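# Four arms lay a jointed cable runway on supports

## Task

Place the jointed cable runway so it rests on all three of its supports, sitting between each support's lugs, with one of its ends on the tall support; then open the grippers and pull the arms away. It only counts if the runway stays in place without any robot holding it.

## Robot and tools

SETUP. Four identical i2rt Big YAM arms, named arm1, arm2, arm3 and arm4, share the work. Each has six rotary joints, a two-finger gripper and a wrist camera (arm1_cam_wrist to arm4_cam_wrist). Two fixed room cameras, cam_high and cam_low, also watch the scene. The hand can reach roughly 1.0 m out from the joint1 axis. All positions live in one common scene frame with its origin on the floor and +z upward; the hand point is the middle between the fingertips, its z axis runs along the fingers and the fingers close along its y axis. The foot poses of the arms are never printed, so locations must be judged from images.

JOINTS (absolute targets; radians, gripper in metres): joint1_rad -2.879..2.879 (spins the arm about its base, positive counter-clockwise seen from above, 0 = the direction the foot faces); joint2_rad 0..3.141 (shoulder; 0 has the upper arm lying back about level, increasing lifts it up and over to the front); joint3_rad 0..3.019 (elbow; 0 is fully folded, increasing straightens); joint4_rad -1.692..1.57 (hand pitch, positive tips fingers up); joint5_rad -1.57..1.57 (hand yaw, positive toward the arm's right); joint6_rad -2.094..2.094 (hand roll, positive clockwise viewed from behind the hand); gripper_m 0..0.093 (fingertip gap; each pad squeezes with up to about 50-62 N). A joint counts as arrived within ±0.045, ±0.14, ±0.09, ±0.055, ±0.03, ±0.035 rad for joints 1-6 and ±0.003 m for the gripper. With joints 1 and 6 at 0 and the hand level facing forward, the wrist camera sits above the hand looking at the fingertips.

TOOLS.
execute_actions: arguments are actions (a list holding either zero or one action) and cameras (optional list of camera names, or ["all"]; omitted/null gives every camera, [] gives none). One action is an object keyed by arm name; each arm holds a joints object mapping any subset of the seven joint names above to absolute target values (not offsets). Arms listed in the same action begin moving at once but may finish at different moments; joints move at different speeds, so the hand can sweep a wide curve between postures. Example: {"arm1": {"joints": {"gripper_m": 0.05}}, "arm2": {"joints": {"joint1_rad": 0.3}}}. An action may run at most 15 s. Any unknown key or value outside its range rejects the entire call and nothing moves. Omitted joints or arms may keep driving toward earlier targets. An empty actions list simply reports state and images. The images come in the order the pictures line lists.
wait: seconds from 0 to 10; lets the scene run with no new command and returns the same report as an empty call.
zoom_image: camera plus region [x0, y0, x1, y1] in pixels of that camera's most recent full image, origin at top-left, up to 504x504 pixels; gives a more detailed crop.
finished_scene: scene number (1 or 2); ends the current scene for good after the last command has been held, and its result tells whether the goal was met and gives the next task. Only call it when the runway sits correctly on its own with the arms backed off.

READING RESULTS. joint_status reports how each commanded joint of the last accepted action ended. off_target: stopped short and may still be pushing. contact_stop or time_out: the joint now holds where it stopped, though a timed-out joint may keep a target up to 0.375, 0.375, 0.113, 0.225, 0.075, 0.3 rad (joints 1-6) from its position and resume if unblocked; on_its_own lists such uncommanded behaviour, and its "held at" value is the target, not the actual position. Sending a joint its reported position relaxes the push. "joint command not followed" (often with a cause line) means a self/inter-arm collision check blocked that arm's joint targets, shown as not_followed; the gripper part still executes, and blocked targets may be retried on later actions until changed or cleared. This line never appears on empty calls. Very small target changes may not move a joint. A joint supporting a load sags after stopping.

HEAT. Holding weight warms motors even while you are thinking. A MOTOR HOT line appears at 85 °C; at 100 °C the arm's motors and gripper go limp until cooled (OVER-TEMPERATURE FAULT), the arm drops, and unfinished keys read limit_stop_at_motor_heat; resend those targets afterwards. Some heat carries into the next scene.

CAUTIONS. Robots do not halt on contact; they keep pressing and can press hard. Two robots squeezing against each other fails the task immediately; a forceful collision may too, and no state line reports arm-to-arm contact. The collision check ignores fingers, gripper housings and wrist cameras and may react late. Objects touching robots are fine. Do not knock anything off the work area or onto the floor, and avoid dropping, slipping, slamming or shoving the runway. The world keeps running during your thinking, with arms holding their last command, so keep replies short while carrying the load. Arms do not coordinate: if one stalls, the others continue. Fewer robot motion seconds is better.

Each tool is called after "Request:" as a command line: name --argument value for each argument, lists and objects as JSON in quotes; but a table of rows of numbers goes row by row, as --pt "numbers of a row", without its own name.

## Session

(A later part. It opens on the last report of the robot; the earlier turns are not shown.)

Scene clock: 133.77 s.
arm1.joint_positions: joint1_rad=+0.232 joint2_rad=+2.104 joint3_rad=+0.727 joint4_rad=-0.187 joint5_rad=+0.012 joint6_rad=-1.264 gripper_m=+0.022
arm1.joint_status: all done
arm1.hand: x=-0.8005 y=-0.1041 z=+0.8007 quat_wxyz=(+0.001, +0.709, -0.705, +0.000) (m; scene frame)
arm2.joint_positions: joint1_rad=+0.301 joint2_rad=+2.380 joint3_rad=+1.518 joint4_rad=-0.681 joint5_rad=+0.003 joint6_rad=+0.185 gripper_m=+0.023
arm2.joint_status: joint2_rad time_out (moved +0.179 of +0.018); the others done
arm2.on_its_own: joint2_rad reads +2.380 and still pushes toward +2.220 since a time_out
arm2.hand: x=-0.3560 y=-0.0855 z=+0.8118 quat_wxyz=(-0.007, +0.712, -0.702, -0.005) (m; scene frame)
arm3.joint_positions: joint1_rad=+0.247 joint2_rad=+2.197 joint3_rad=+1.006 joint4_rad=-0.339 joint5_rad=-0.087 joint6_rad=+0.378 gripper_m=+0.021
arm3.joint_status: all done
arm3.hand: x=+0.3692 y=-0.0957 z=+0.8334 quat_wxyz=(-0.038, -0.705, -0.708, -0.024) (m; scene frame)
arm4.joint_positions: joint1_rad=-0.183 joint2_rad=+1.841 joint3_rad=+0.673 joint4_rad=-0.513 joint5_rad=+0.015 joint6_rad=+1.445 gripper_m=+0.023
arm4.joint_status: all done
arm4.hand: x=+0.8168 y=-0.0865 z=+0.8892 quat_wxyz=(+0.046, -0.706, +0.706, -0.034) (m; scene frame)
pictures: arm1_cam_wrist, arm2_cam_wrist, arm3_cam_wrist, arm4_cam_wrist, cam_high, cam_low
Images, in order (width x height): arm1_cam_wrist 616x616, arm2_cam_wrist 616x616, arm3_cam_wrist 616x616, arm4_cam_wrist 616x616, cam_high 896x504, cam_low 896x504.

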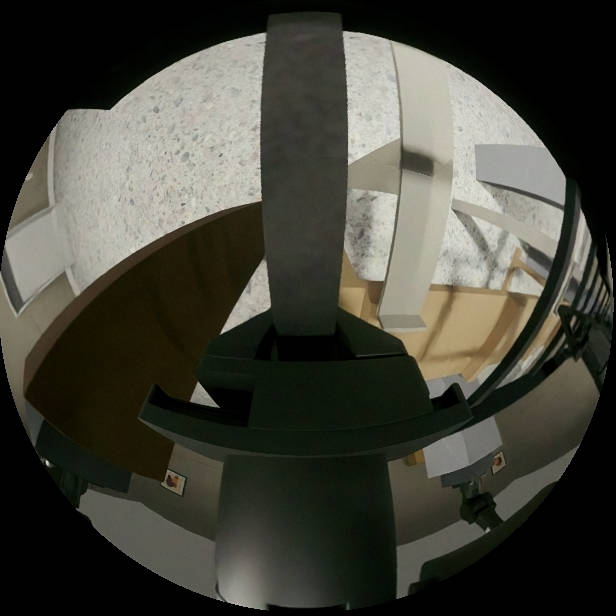

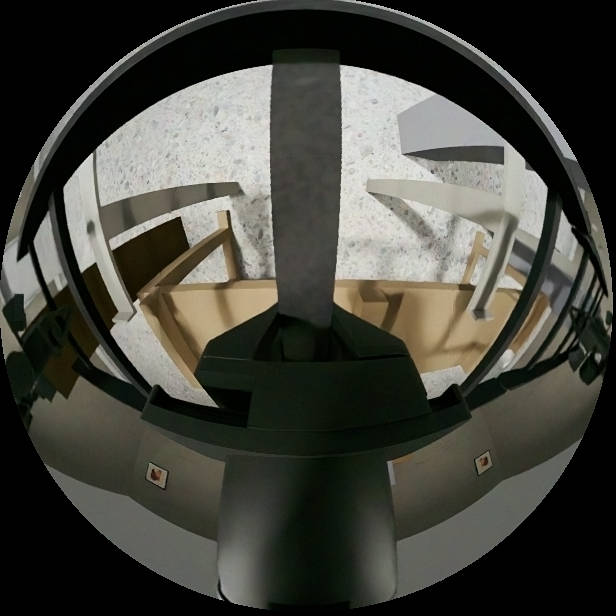

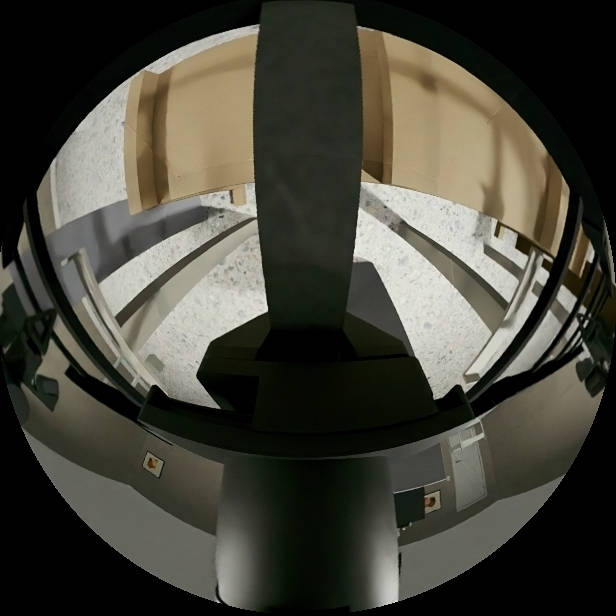

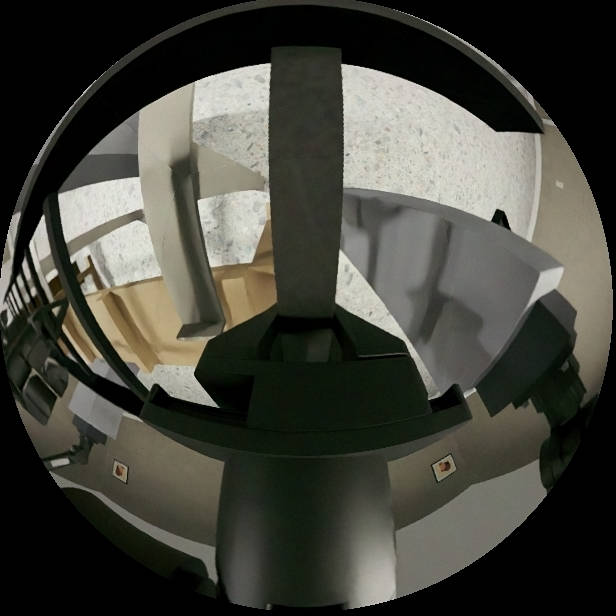

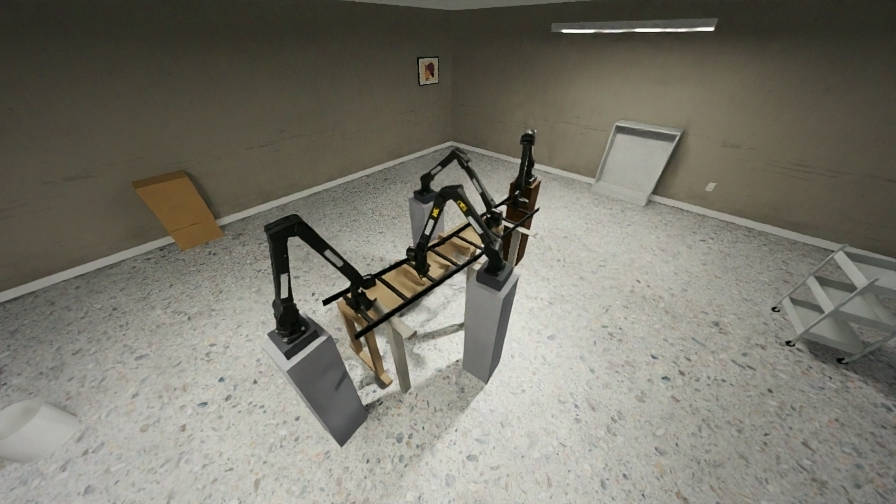

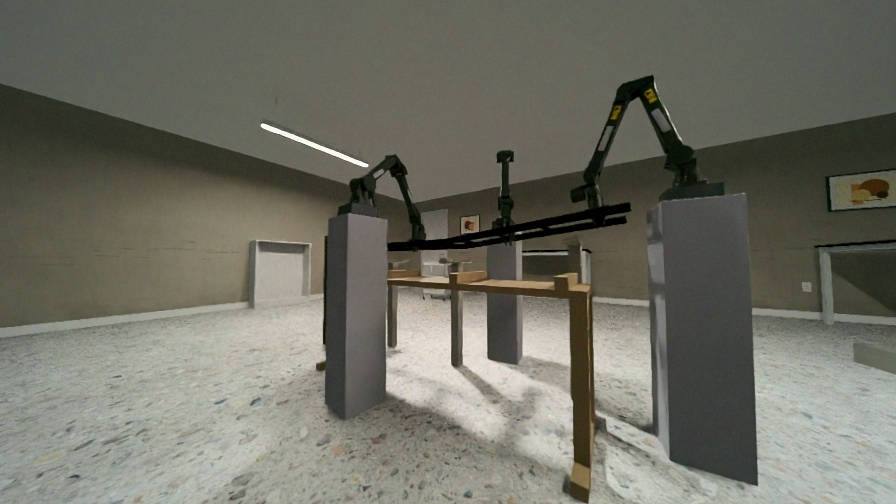

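Request:
execute_actions --actions '[{"arm1":{"joints":{"joint1_rad":0.52,"joint2_rad":2.125,"joint3_rad":0.915,"joint4_rad":-0.31,"joint6_rad":-0.994}},"arm2":{"joints":{"joint1_rad":0.273,"joint2_rad":2.46,"joint3_rad":2.15,"joint4_rad":-1.02,"joint6_rad":0.155}},"arm3":{"joints":{"joint1_rad":0.376,"joint2_rad":1.98,"joint3_rad":0.70,"joint4_rad":-0.135,"joint5_rad":-0.078,"joint6_rad":0.506}},"arm4":{"joints":{"joint1_rad":-0.485,"joint2_rad":1.85,"joint3_rad":0.775,"joint4_rad":-0.529,"joint5_rad":0.04,"joint6_rad":1.142}}}]'

Scene clock: 145.57 s.
arm1.joint_positions: joint1_rad=+0.512 joint2_rad=+2.153 joint3_rad=+0.876 joint4_rad=-0.299 joint5_rad=+0.006 joint6_rad=-0.983 gripper_m=+0.022
arm1.joint_status: all done
arm1.hand: x=-0.8028 y=+0.0110 z=+0.7984 quat_wxyz=(+0.005, +0.708, -0.706, -0.004) (m; scene frame)
arm2.joint_positions: joint1_rad=+0.271 joint2_rad=+2.602 joint3_rad=+2.024 joint4_rad=-0.973 joint5_rad=+0.009 joint6_rad=+0.156 gripper_m=+0.023
arm2.joint_status: joint2_rad time_out (moved +0.221 of +0.080); joint3_rad time_out (moved +0.506 of +0.632); the others done
arm2.on_its_own: joint2_rad reads +2.602 and still pushes toward +2.460 since a time_out; joint3_rad reads +2.024 and still pushes toward +2.136 since a time_out
arm2.hand: x=-0.3553 y=+0.0246 z=+0.8161 quat_wxyz=(-0.007, +0.711, -0.703, +0.000) (m; scene frame)
arm3.joint_positions: joint1_rad=+0.373 joint2_rad=+2.098 joint3_rad=+0.707 joint4_rad=-0.127 joint5_rad=-0.068 joint6_rad=+0.505 gripper_m=+0.021
arm3.joint_status: all done
arm3.hand: x=+0.3690 y=+0.0147 z=+0.8367 quat_wxyz=(-0.037, -0.705, -0.708, -0.018) (m; scene frame)
arm4.joint_positions: joint1_rad=-0.496 joint2_rad=+1.862 joint3_rad=+0.747 joint4_rad=-0.543 joint5_rad=+0.050 joint6_rad=+1.136 gripper_m=+0.023
arm4.joint_status: all done
arm4.hand: x=+0.8191 y=+0.0251 z=+0.8951 quat_wxyz=(+0.044, -0.706, +0.707, -0.028) (m; scene frame)
pictures: arm1_cam_wrist, arm2_cam_wrist, arm3_cam_wrist, arm4_cam_wrist, cam_high, cam_low
Images, in order (width x height): arm1_cam_wrist 616x616, arm2_cam_wrist 616x616, arm3_cam_wrist 616x616, arm4_cam_wrist 616x616, cam_high 896x504, cam_low 896x504.

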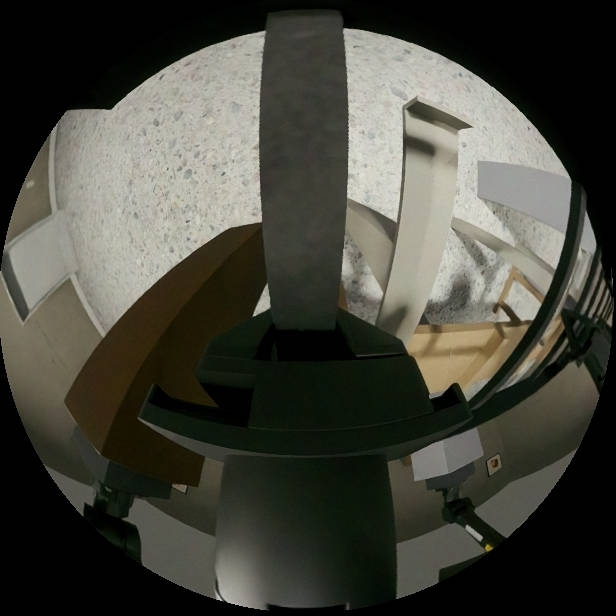

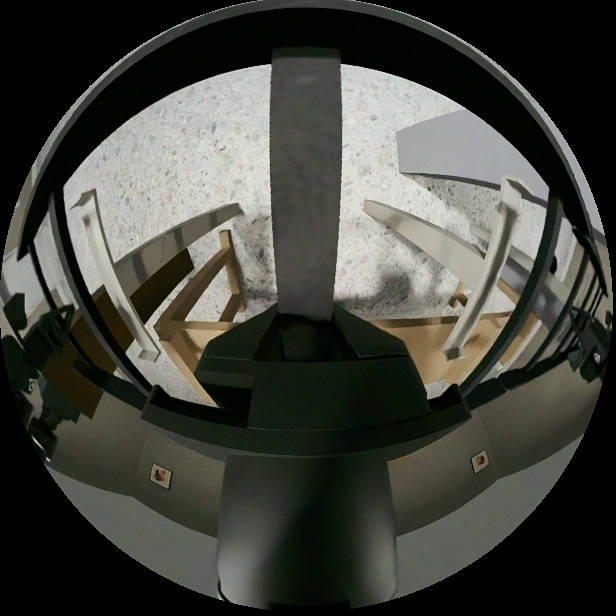

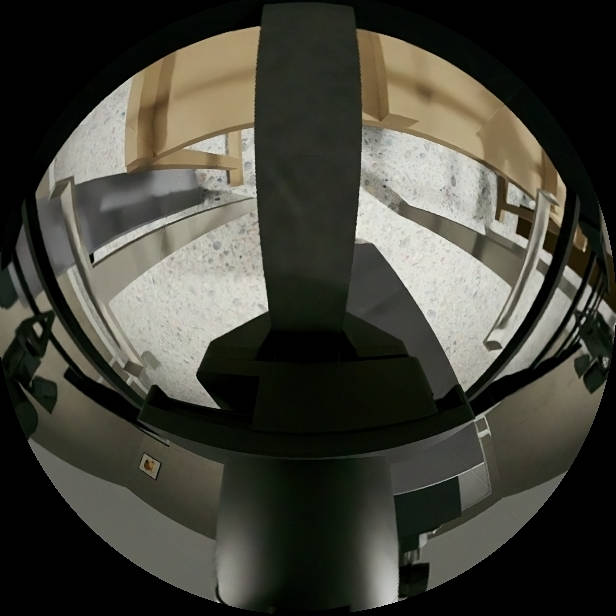

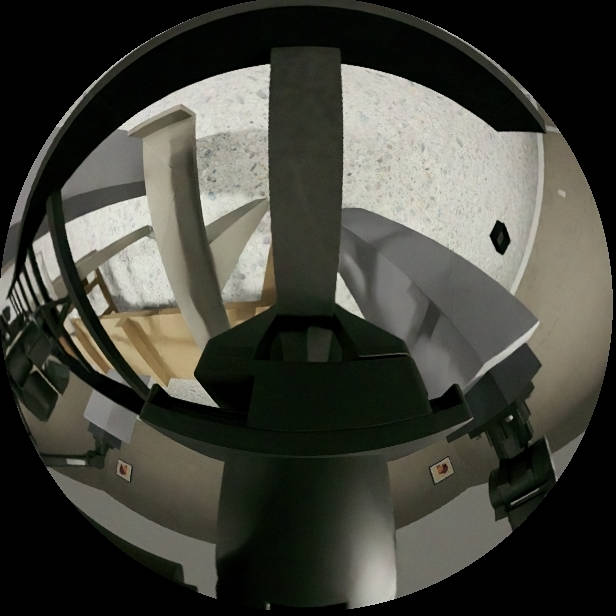

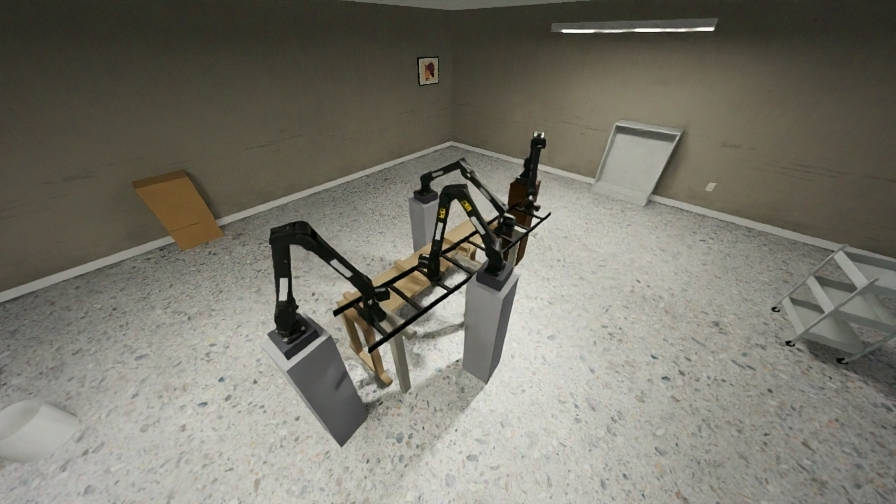

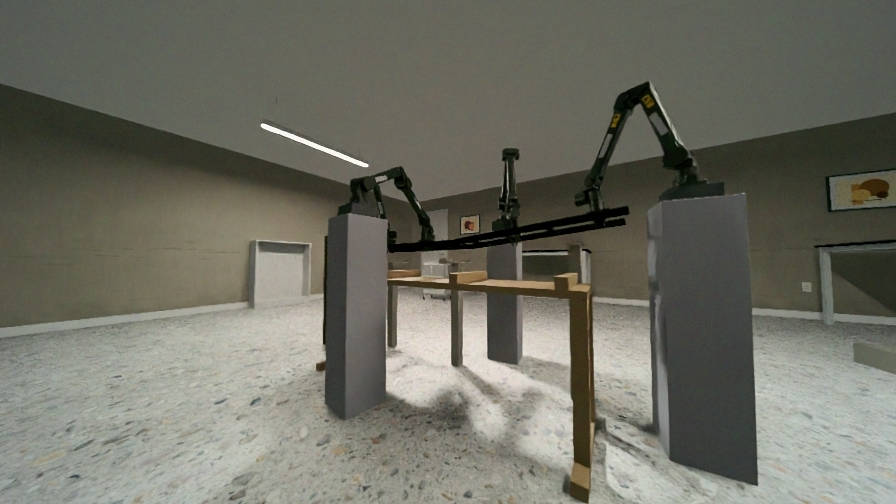

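Request:
execute_actions --actions '[{"arm1":{"joints":{"joint1_rad":0.475,"joint2_rad":2.11,"joint3_rad":0.87,"joint4_rad":-0.285,"joint6_rad":-1.03}},"arm2":{"joints":{"joint2_rad":2.445,"joint3_rad":2.07,"joint4_rad":-0.98}},"arm3":{"joints":{"joint1_rad":0.345,"joint2_rad":2.02,"joint3_rad":0.74,"joint4_rad":-0.14,"joint6_rad":0.48}},"arm4":{"joints":{"joint1_rad":-0.45,"joint2_rad":1.895,"joint3_rad":0.755,"joint4_rad":-0.475,"joint6_rad":1.175}}}]'

Scene clock: 159.73 s.
arm1.joint_positions: joint1_rad=+0.499 joint2_rad=+2.153 joint3_rad=+0.864 joint4_rad=-0.291 joint5_rad=-0.003 joint6_rad=-0.995 gripper_m=+0.022
arm1.joint_status: joint6_rad time_out (moved -0.012 of -0.047); the others done
arm1.hand: x=-0.8054 y=+0.0054 z=+0.7971 quat_wxyz=(+0.006, +0.708, -0.706, -0.009) (m; scene frame)
arm2.joint_positions: joint1_rad=+0.275 joint2_rad=+2.602 joint3_rad=+2.014 joint4_rad=-0.973 joint5_rad=+0.006 joint6_rad=+0.160 gripper_m=+0.023
arm2.joint_status: joint2_rad time_out (moved +0.000 of -0.157); the others done
arm2.on_its_own: joint2_rad reads +2.602 and still pushes toward +2.445 since a time_out
arm2.hand: x=-0.3578 y=+0.0196 z=+0.8129 quat_wxyz=(-0.004, +0.712, -0.703, +0.004) (m; scene frame)
arm3.joint_positions: joint1_rad=+0.361 joint2_rad=+2.123 joint3_rad=+0.726 joint4_rad=-0.127 joint5_rad=-0.066 joint6_rad=+0.493 gripper_m=+0.022
arm3.joint_status: all done
arm3.hand: x=+0.3666 y=+0.0093 z=+0.8297 quat_wxyz=(-0.034, -0.706, -0.708, -0.017) (m; scene frame)
arm4.joint_positions: joint1_rad=-0.478 joint2_rad=+1.898 joint3_rad=+0.745 joint4_rad=-0.505 joint5_rad=+0.051 joint6_rad=+1.153 gripper_m=+0.023
arm4.joint_status: all done
arm4.hand: x=+0.8175 y=+0.0194 z=+0.8825 quat_wxyz=(+0.046, -0.706, +0.706, -0.027) (m; scene frame)
pictures: arm1_cam_wrist, arm2_cam_wrist, arm3_cam_wrist, arm4_cam_wrist, cam_high, cam_low
Images, in order (width x height): arm1_cam_wrist 616x616, arm2_cam_wrist 616x616, arm3_cam_wrist 616x616, arm4_cam_wrist 616x616, cam_high 896x504, cam_low 896x504.

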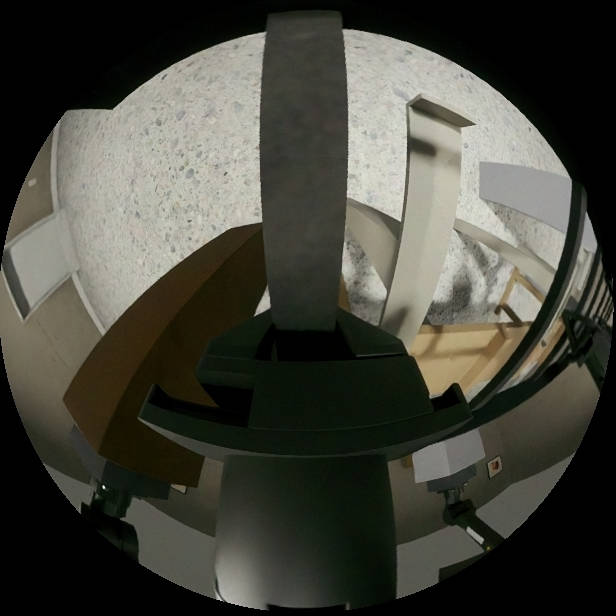

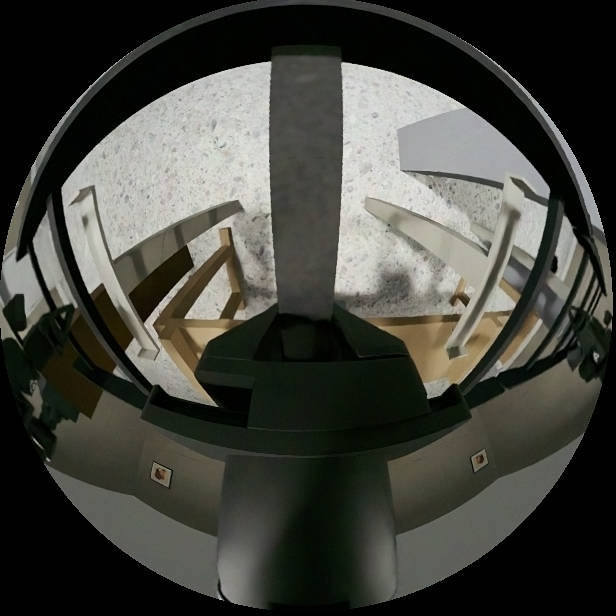

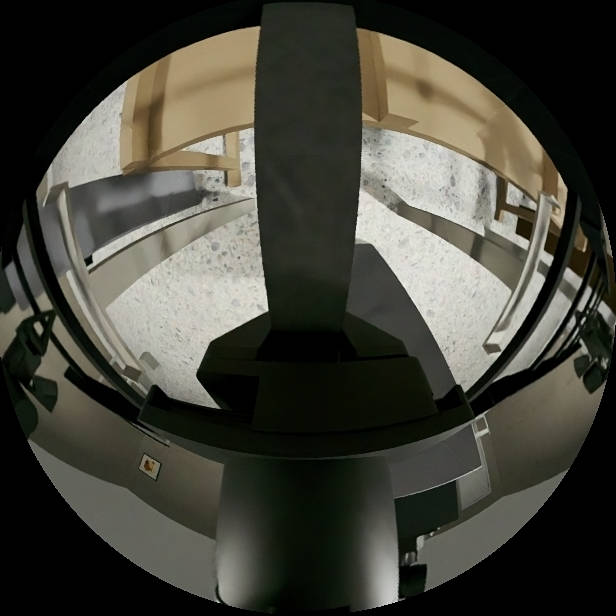

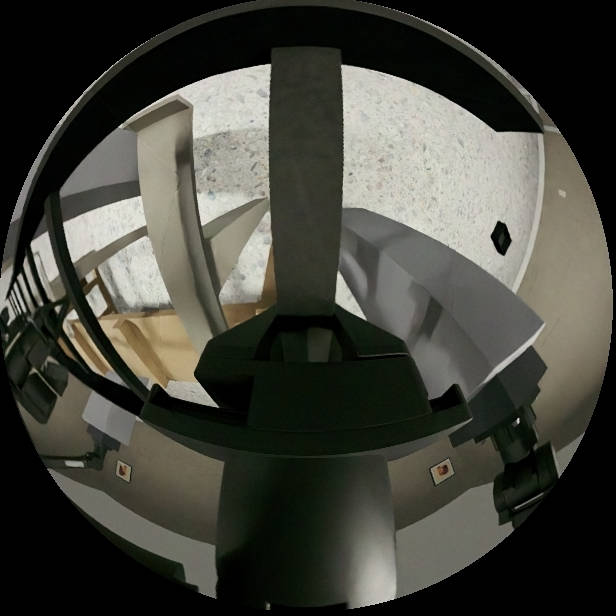

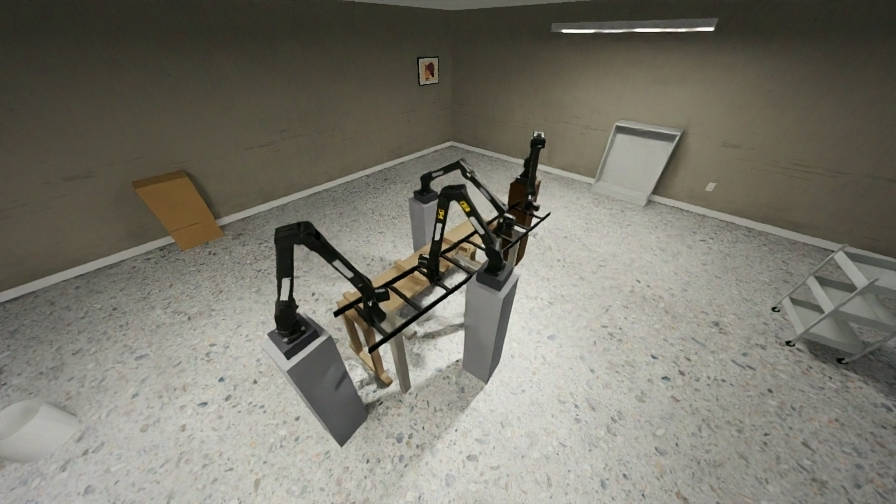

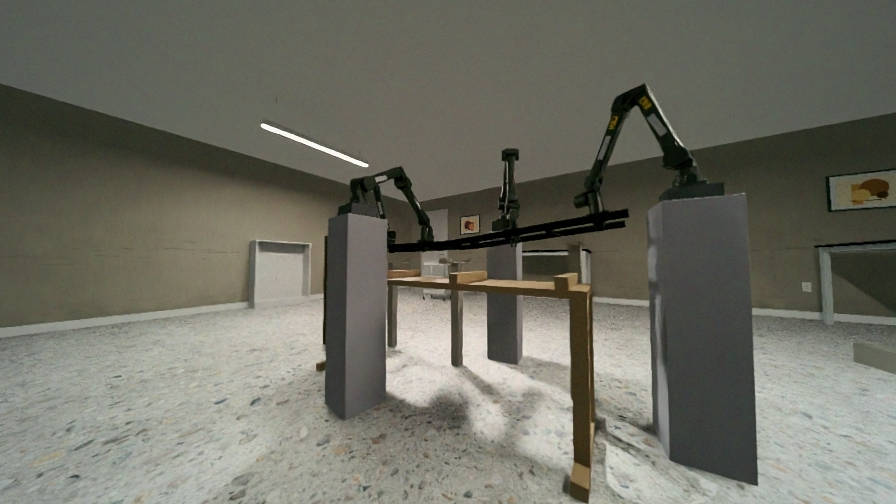

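Request:
execute_actions --actions '[{"arm1":{"joints":{"joint1_rad":0.455,"joint2_rad":2.16,"joint3_rad":0.875,"joint4_rad":-0.25,"joint6_rad":-1.02}},"arm2":{"joints":{"joint2_rad":2.54,"joint3_rad":2.02,"joint4_rad":-0.94}},"arm3":{"joints":{"joint1_rad":0.34,"joint2_rad":2.10,"joint3_rad":0.765,"joint4_rad":-0.105}},"arm4":{"joints":{"joint1_rad":-0.435,"joint2_rad":1.94,"joint3_rad":0.75,"joint4_rad":-0.43}}}]'

Scene clock: 166.07 s.
arm1.joint_positions: joint1_rad=+0.468 joint2_rad=+2.196 joint3_rad=+0.863 joint4_rad=-0.253 joint5_rad=+0.000 joint6_rad=-1.026 gripper_m=+0.022
arm1.joint_status: all done
arm1.hand: x=-0.8039 y=-0.0081 z=+0.7808 quat_wxyz=(+0.009, +0.708, -0.706, -0.009) (m; scene frame)
arm2.joint_positions: joint1_rad=+0.275 joint2_rad=+2.631 joint3_rad=+1.985 joint4_rad=-0.930 joint5_rad=-0.002 joint6_rad=+0.158 gripper_m=+0.023
arm2.joint_status: all done
arm2.hand: x=-0.3568 y=+0.0061 z=+0.7841 quat_wxyz=(+0.005, +0.712, -0.702, +0.008) (m; scene frame)
arm3.joint_positions: joint1_rad=+0.352 joint2_rad=+2.214 joint3_rad=+0.773 joint4_rad=-0.083 joint5_rad=-0.067 joint6_rad=+0.480 gripper_m=+0.022
arm3.joint_status: all done
arm3.hand: x=+0.3677 y=-0.0002 z=+0.8030 quat_wxyz=(-0.035, -0.704, -0.709, -0.018) (m; scene frame)
arm4.joint_positions: joint1_rad=-0.458 joint2_rad=+1.948 joint3_rad=+0.739 joint4_rad=-0.451 joint5_rad=+0.050 joint6_rad=+1.167 gripper_m=+0.023
arm4.joint_status: all done
arm4.hand: x=+0.8177 y=+0.0118 z=+0.8646 quat_wxyz=(+0.046, -0.708, +0.704, -0.027) (m; scene frame)
pictures: arm1_cam_wrist, arm2_cam_wrist, arm3_cam_wrist, arm4_cam_wrist, cam_high, cam_low
Images, in order (width x height): arm1_cam_wrist 616x616, arm2_cam_wrist 616x616, arm3_cam_wrist 616x616, arm4_cam_wrist 616x616, cam_high 896x504, cam_low 896x504.

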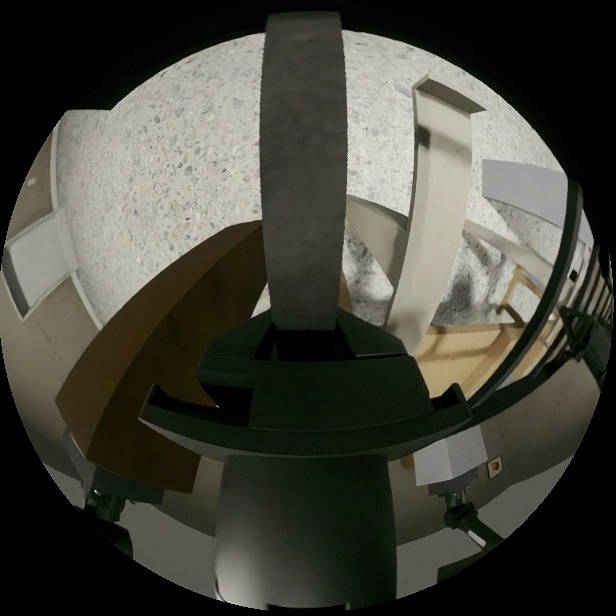

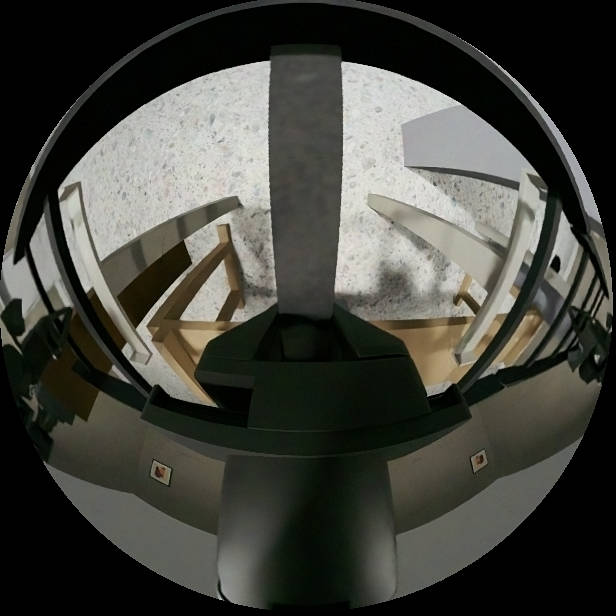

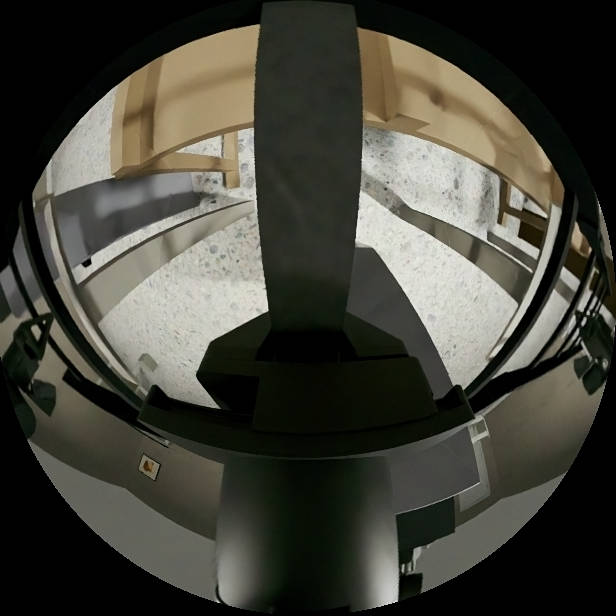

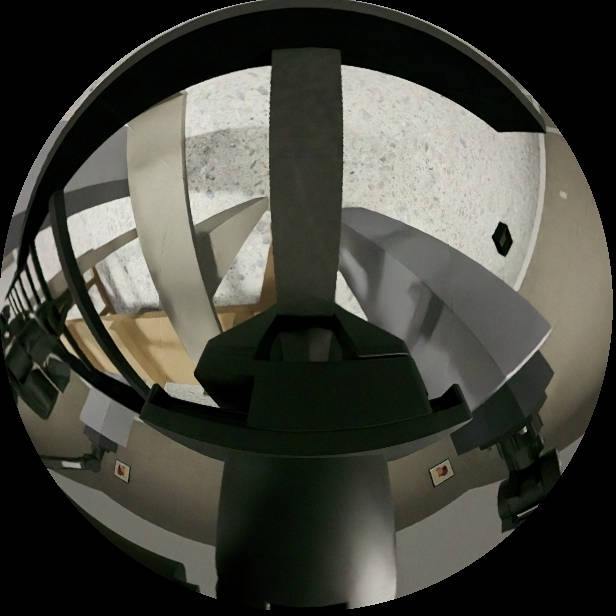

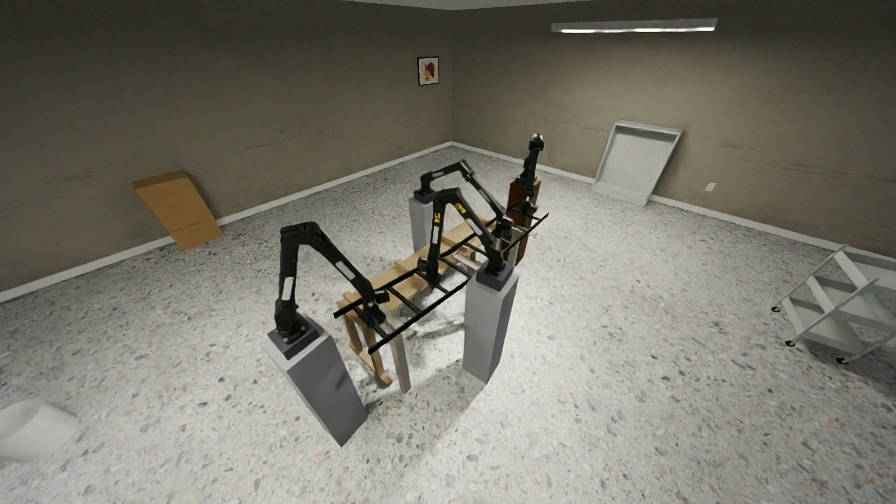

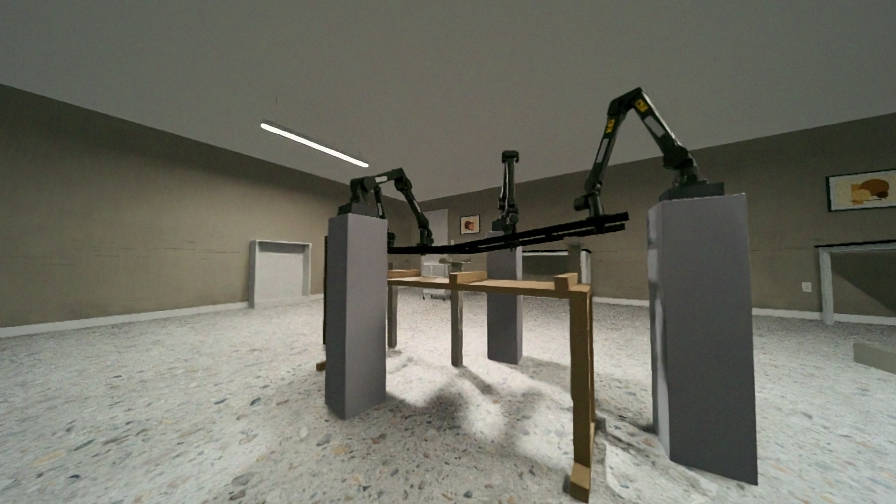

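Request:
zoom_image --camera "cam_high" --region '[320, 250, 480, 370]'

Request:
zoom_image --camera "cam_low" --region '[380, 200, 640, 290]'

Request:
zoom_image --camera "arm3_cam_wrist" --region '[0, 130, 200, 420]'

Request:
zoom_image --camera "arm3_cam_wrist" --region '[430, 130, 616, 420]'

Region (320, 250, 480, 370) of cam_high's 896x504 image, scaled by 3.150, with more detail than that image has; it fills the top 378 rows of this view, and the rest is white.

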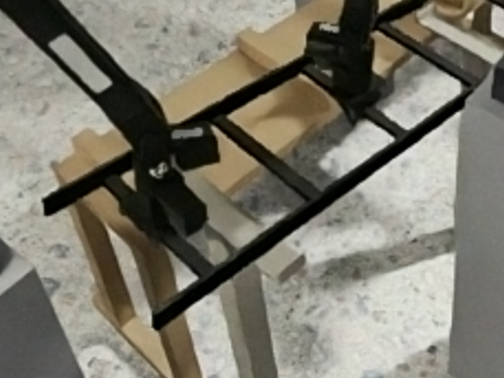

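Region (380, 200, 640, 290) of cam_low's 896x504 image, scaled by 1.938, with more detail than that image has; it fills the top 174 rows of this view, and the rest is white.

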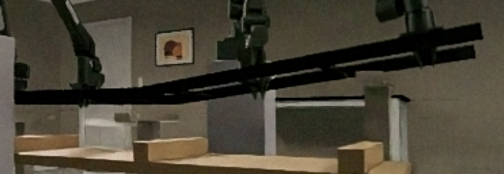

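Region (0, 130, 200, 420) of arm3_cam_wrist's 616x616 image, scaled by 1.738, with more detail than that image has; it fills the left 348 columns of this view, and the rest is white.

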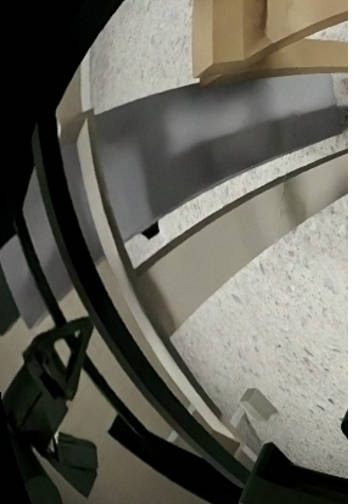

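Region (430, 130, 616, 420) of arm3_cam_wrist's 616x616 image, scaled by 1.738, with more detail than that image has; it fills the left 323 columns of this view, and the rest is white.

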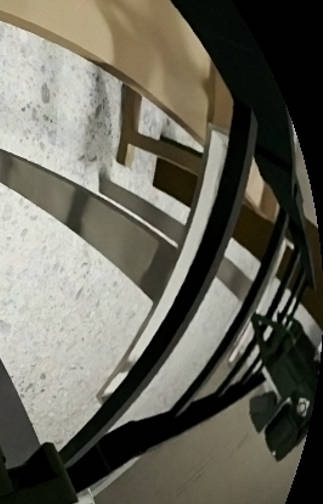

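Request:
zoom_image --camera "arm2_cam_wrist" --region '[0, 150, 200, 410]'

Request:
zoom_image --camera "arm2_cam_wrist" --region '[420, 150, 616, 410]'

Region (0, 150, 200, 410) of arm2_cam_wrist's 616x616 image, scaled by 1.938, with more detail than that image has; it fills the left 388 columns of this view, and the rest is white.

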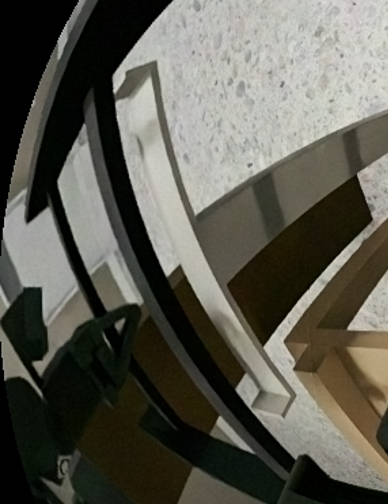

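Region (420, 150, 616, 410) of arm2_cam_wrist's 616x616 image, scaled by 1.938, with more detail than that image has; it fills the left 380 columns of this view, and the rest is white.

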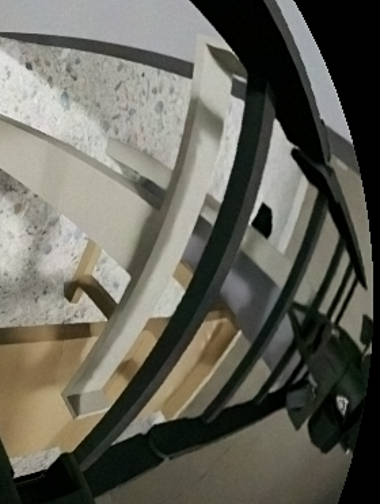

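Request:
execute_actions --actions '[{"arm1":{"joints":{"joint1_rad":0.51,"joint2_rad":2.205,"joint3_rad":0.915,"joint4_rad":-0.22,"joint6_rad":-1.0}},"arm2":{"joints":{"joint2_rad":2.59,"joint3_rad":2.10,"joint4_rad":-0.92}},"arm3":{"joints":{"joint1_rad":0.365,"joint2_rad":2.15,"joint3_rad":0.765,"joint4_rad":-0.05}},"arm4":{"joints":{"joint1_rad":-0.45,"joint2_rad":1.98,"joint3_rad":0.755,"joint4_rad":-0.385}}}]'

Scene clock: 188.63 s.
arm1.joint_positions: joint1_rad=+0.490 joint2_rad=+2.246 joint3_rad=+0.887 joint4_rad=-0.224 joint5_rad=+0.003 joint6_rad=-1.002 gripper_m=+0.022
arm1.joint_status: all done
arm1.hand: x=-0.8048 y=+0.0006 z=+0.7645 quat_wxyz=(+0.008, +0.707, -0.707, -0.007) (m; scene frame)
arm2.joint_positions: joint1_rad=+0.275 joint2_rad=+2.669 joint3_rad=+2.015 joint4_rad=-0.908 joint5_rad=-0.002 joint6_rad=+0.160 gripper_m=+0.023
arm2.joint_status: all done
arm2.hand: x=-0.3578 y=+0.0121 z=+0.7679 quat_wxyz=(+0.001, +0.712, -0.703, +0.002) (m; scene frame)
arm3.joint_positions: joint1_rad=+0.352 joint2_rad=+2.257 joint3_rad=+0.776 joint4_rad=-0.038 joint5_rad=-0.071 joint6_rad=+0.484 gripper_m=+0.021
arm3.joint_status: all done
arm3.hand: x=+0.3668 y=+0.0026 z=+0.7891 quat_wxyz=(-0.037, -0.705, -0.708, -0.019) (m; scene frame)
arm4.joint_positions: joint1_rad=-0.458 joint2_rad=+1.985 joint3_rad=+0.741 joint4_rad=-0.407 joint5_rad=+0.052 joint6_rad=+1.171 gripper_m=+0.023
arm4.joint_status: all done
arm4.hand: x=+0.8164 y=+0.0130 z=+0.8522 quat_wxyz=(+0.045, -0.707, +0.706, -0.023) (m; scene frame)
pictures: arm1_cam_wrist, arm2_cam_wrist, arm3_cam_wrist, arm4_cam_wrist, cam_high, cam_low
Images, in order (width x height): arm1_cam_wrist 616x616, arm2_cam_wrist 616x616, arm3_cam_wrist 616x616, arm4_cam_wrist 616x616, cam_high 896x504, cam_low 896x504.

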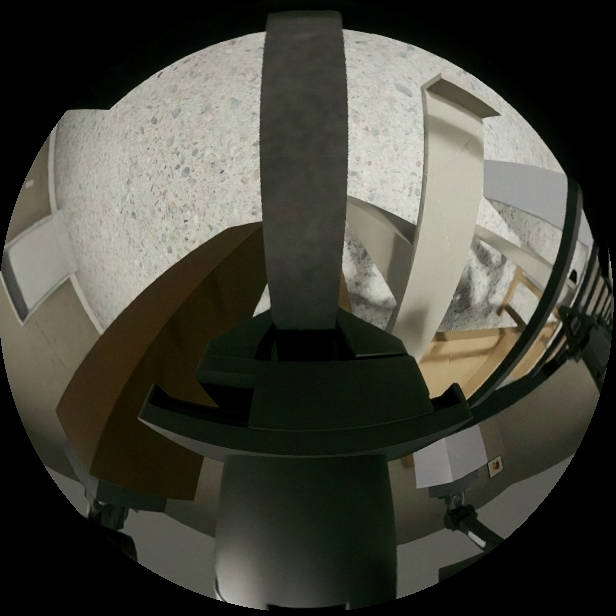

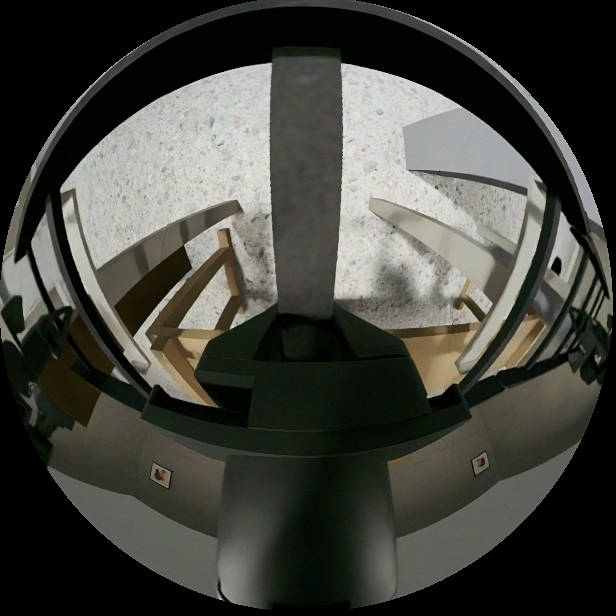

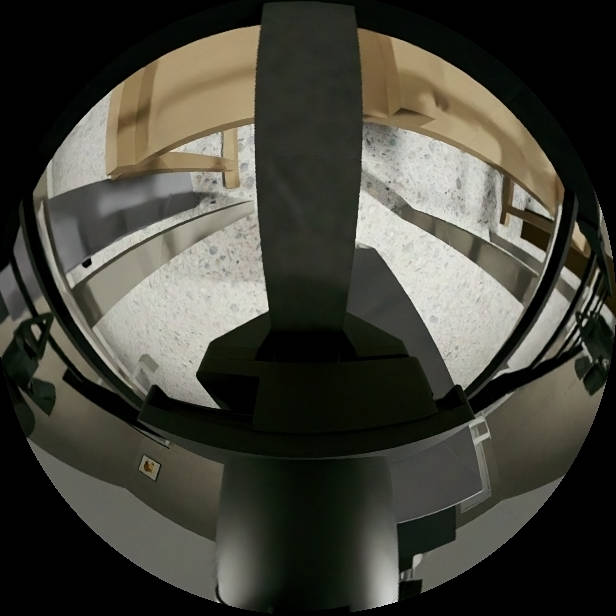

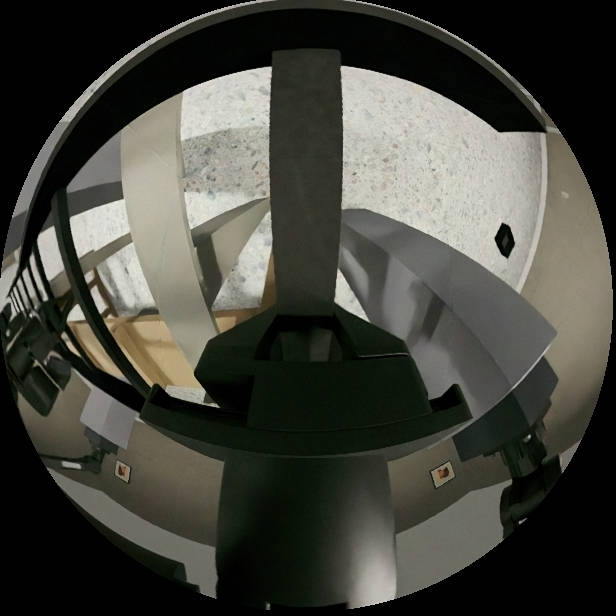

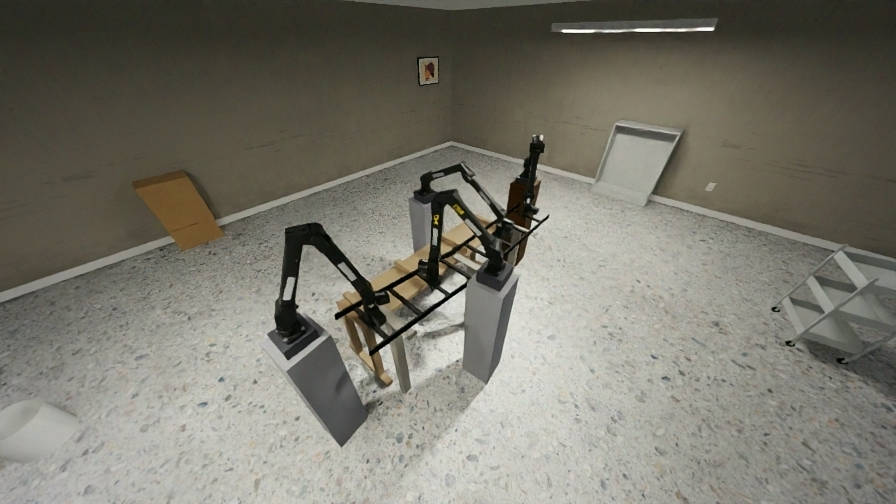

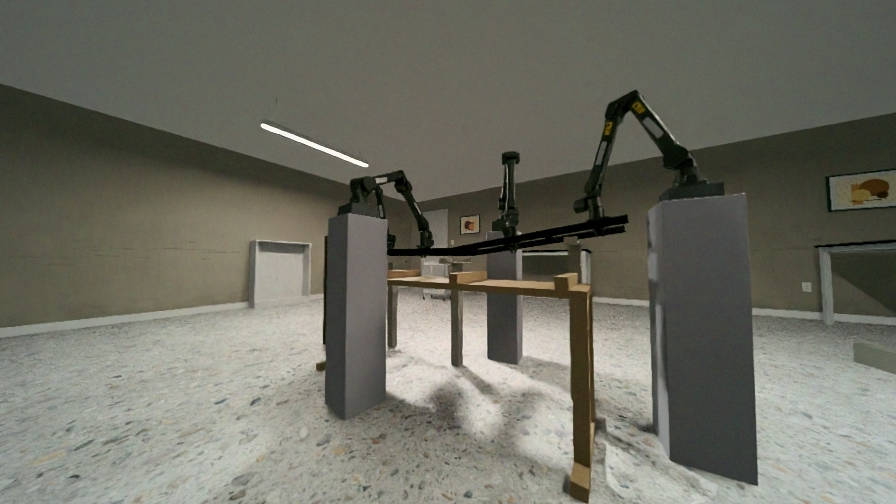

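Request:
zoom_image --camera "cam_low" --region '[380, 210, 640, 290]'

Request:
zoom_image --camera "cam_high" --region '[320, 200, 560, 370]'

Request:
zoom_image --camera "arm2_cam_wrist" --region '[0, 150, 200, 410]'

Request:
zoom_image --camera "arm2_cam_wrist" --region '[420, 150, 616, 410]'

Region (380, 210, 640, 290) of cam_low's 896x504 image, scaled by 1.938, with more detail than that image has; it fills the top 155 rows of this view, and the rest is white.

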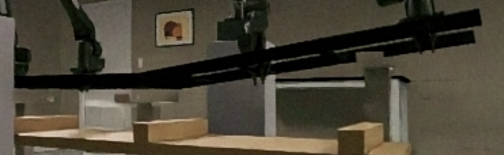

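Region (320, 200, 560, 370) of cam_high's 896x504 image, scaled by 2.100, with more detail than that image has; it fills the top 357 rows of this view, and the rest is white.

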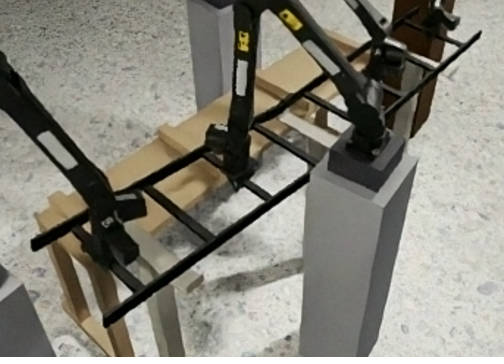

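Region (0, 150, 200, 410) of arm2_cam_wrist's 616x616 image, scaled by 1.938, with more detail than that image has; it fills the left 388 columns of this view, and the rest is white.

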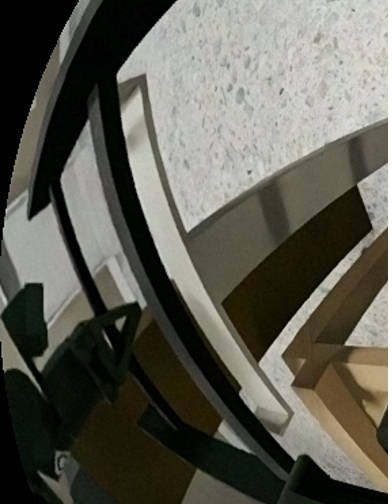

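Region (420, 150, 616, 410) of arm2_cam_wrist's 616x616 image, scaled by 1.938, with more detail than that image has; it fills the left 380 columns of this view, and the rest is white.

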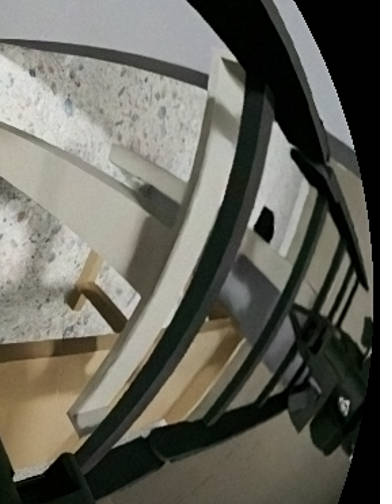

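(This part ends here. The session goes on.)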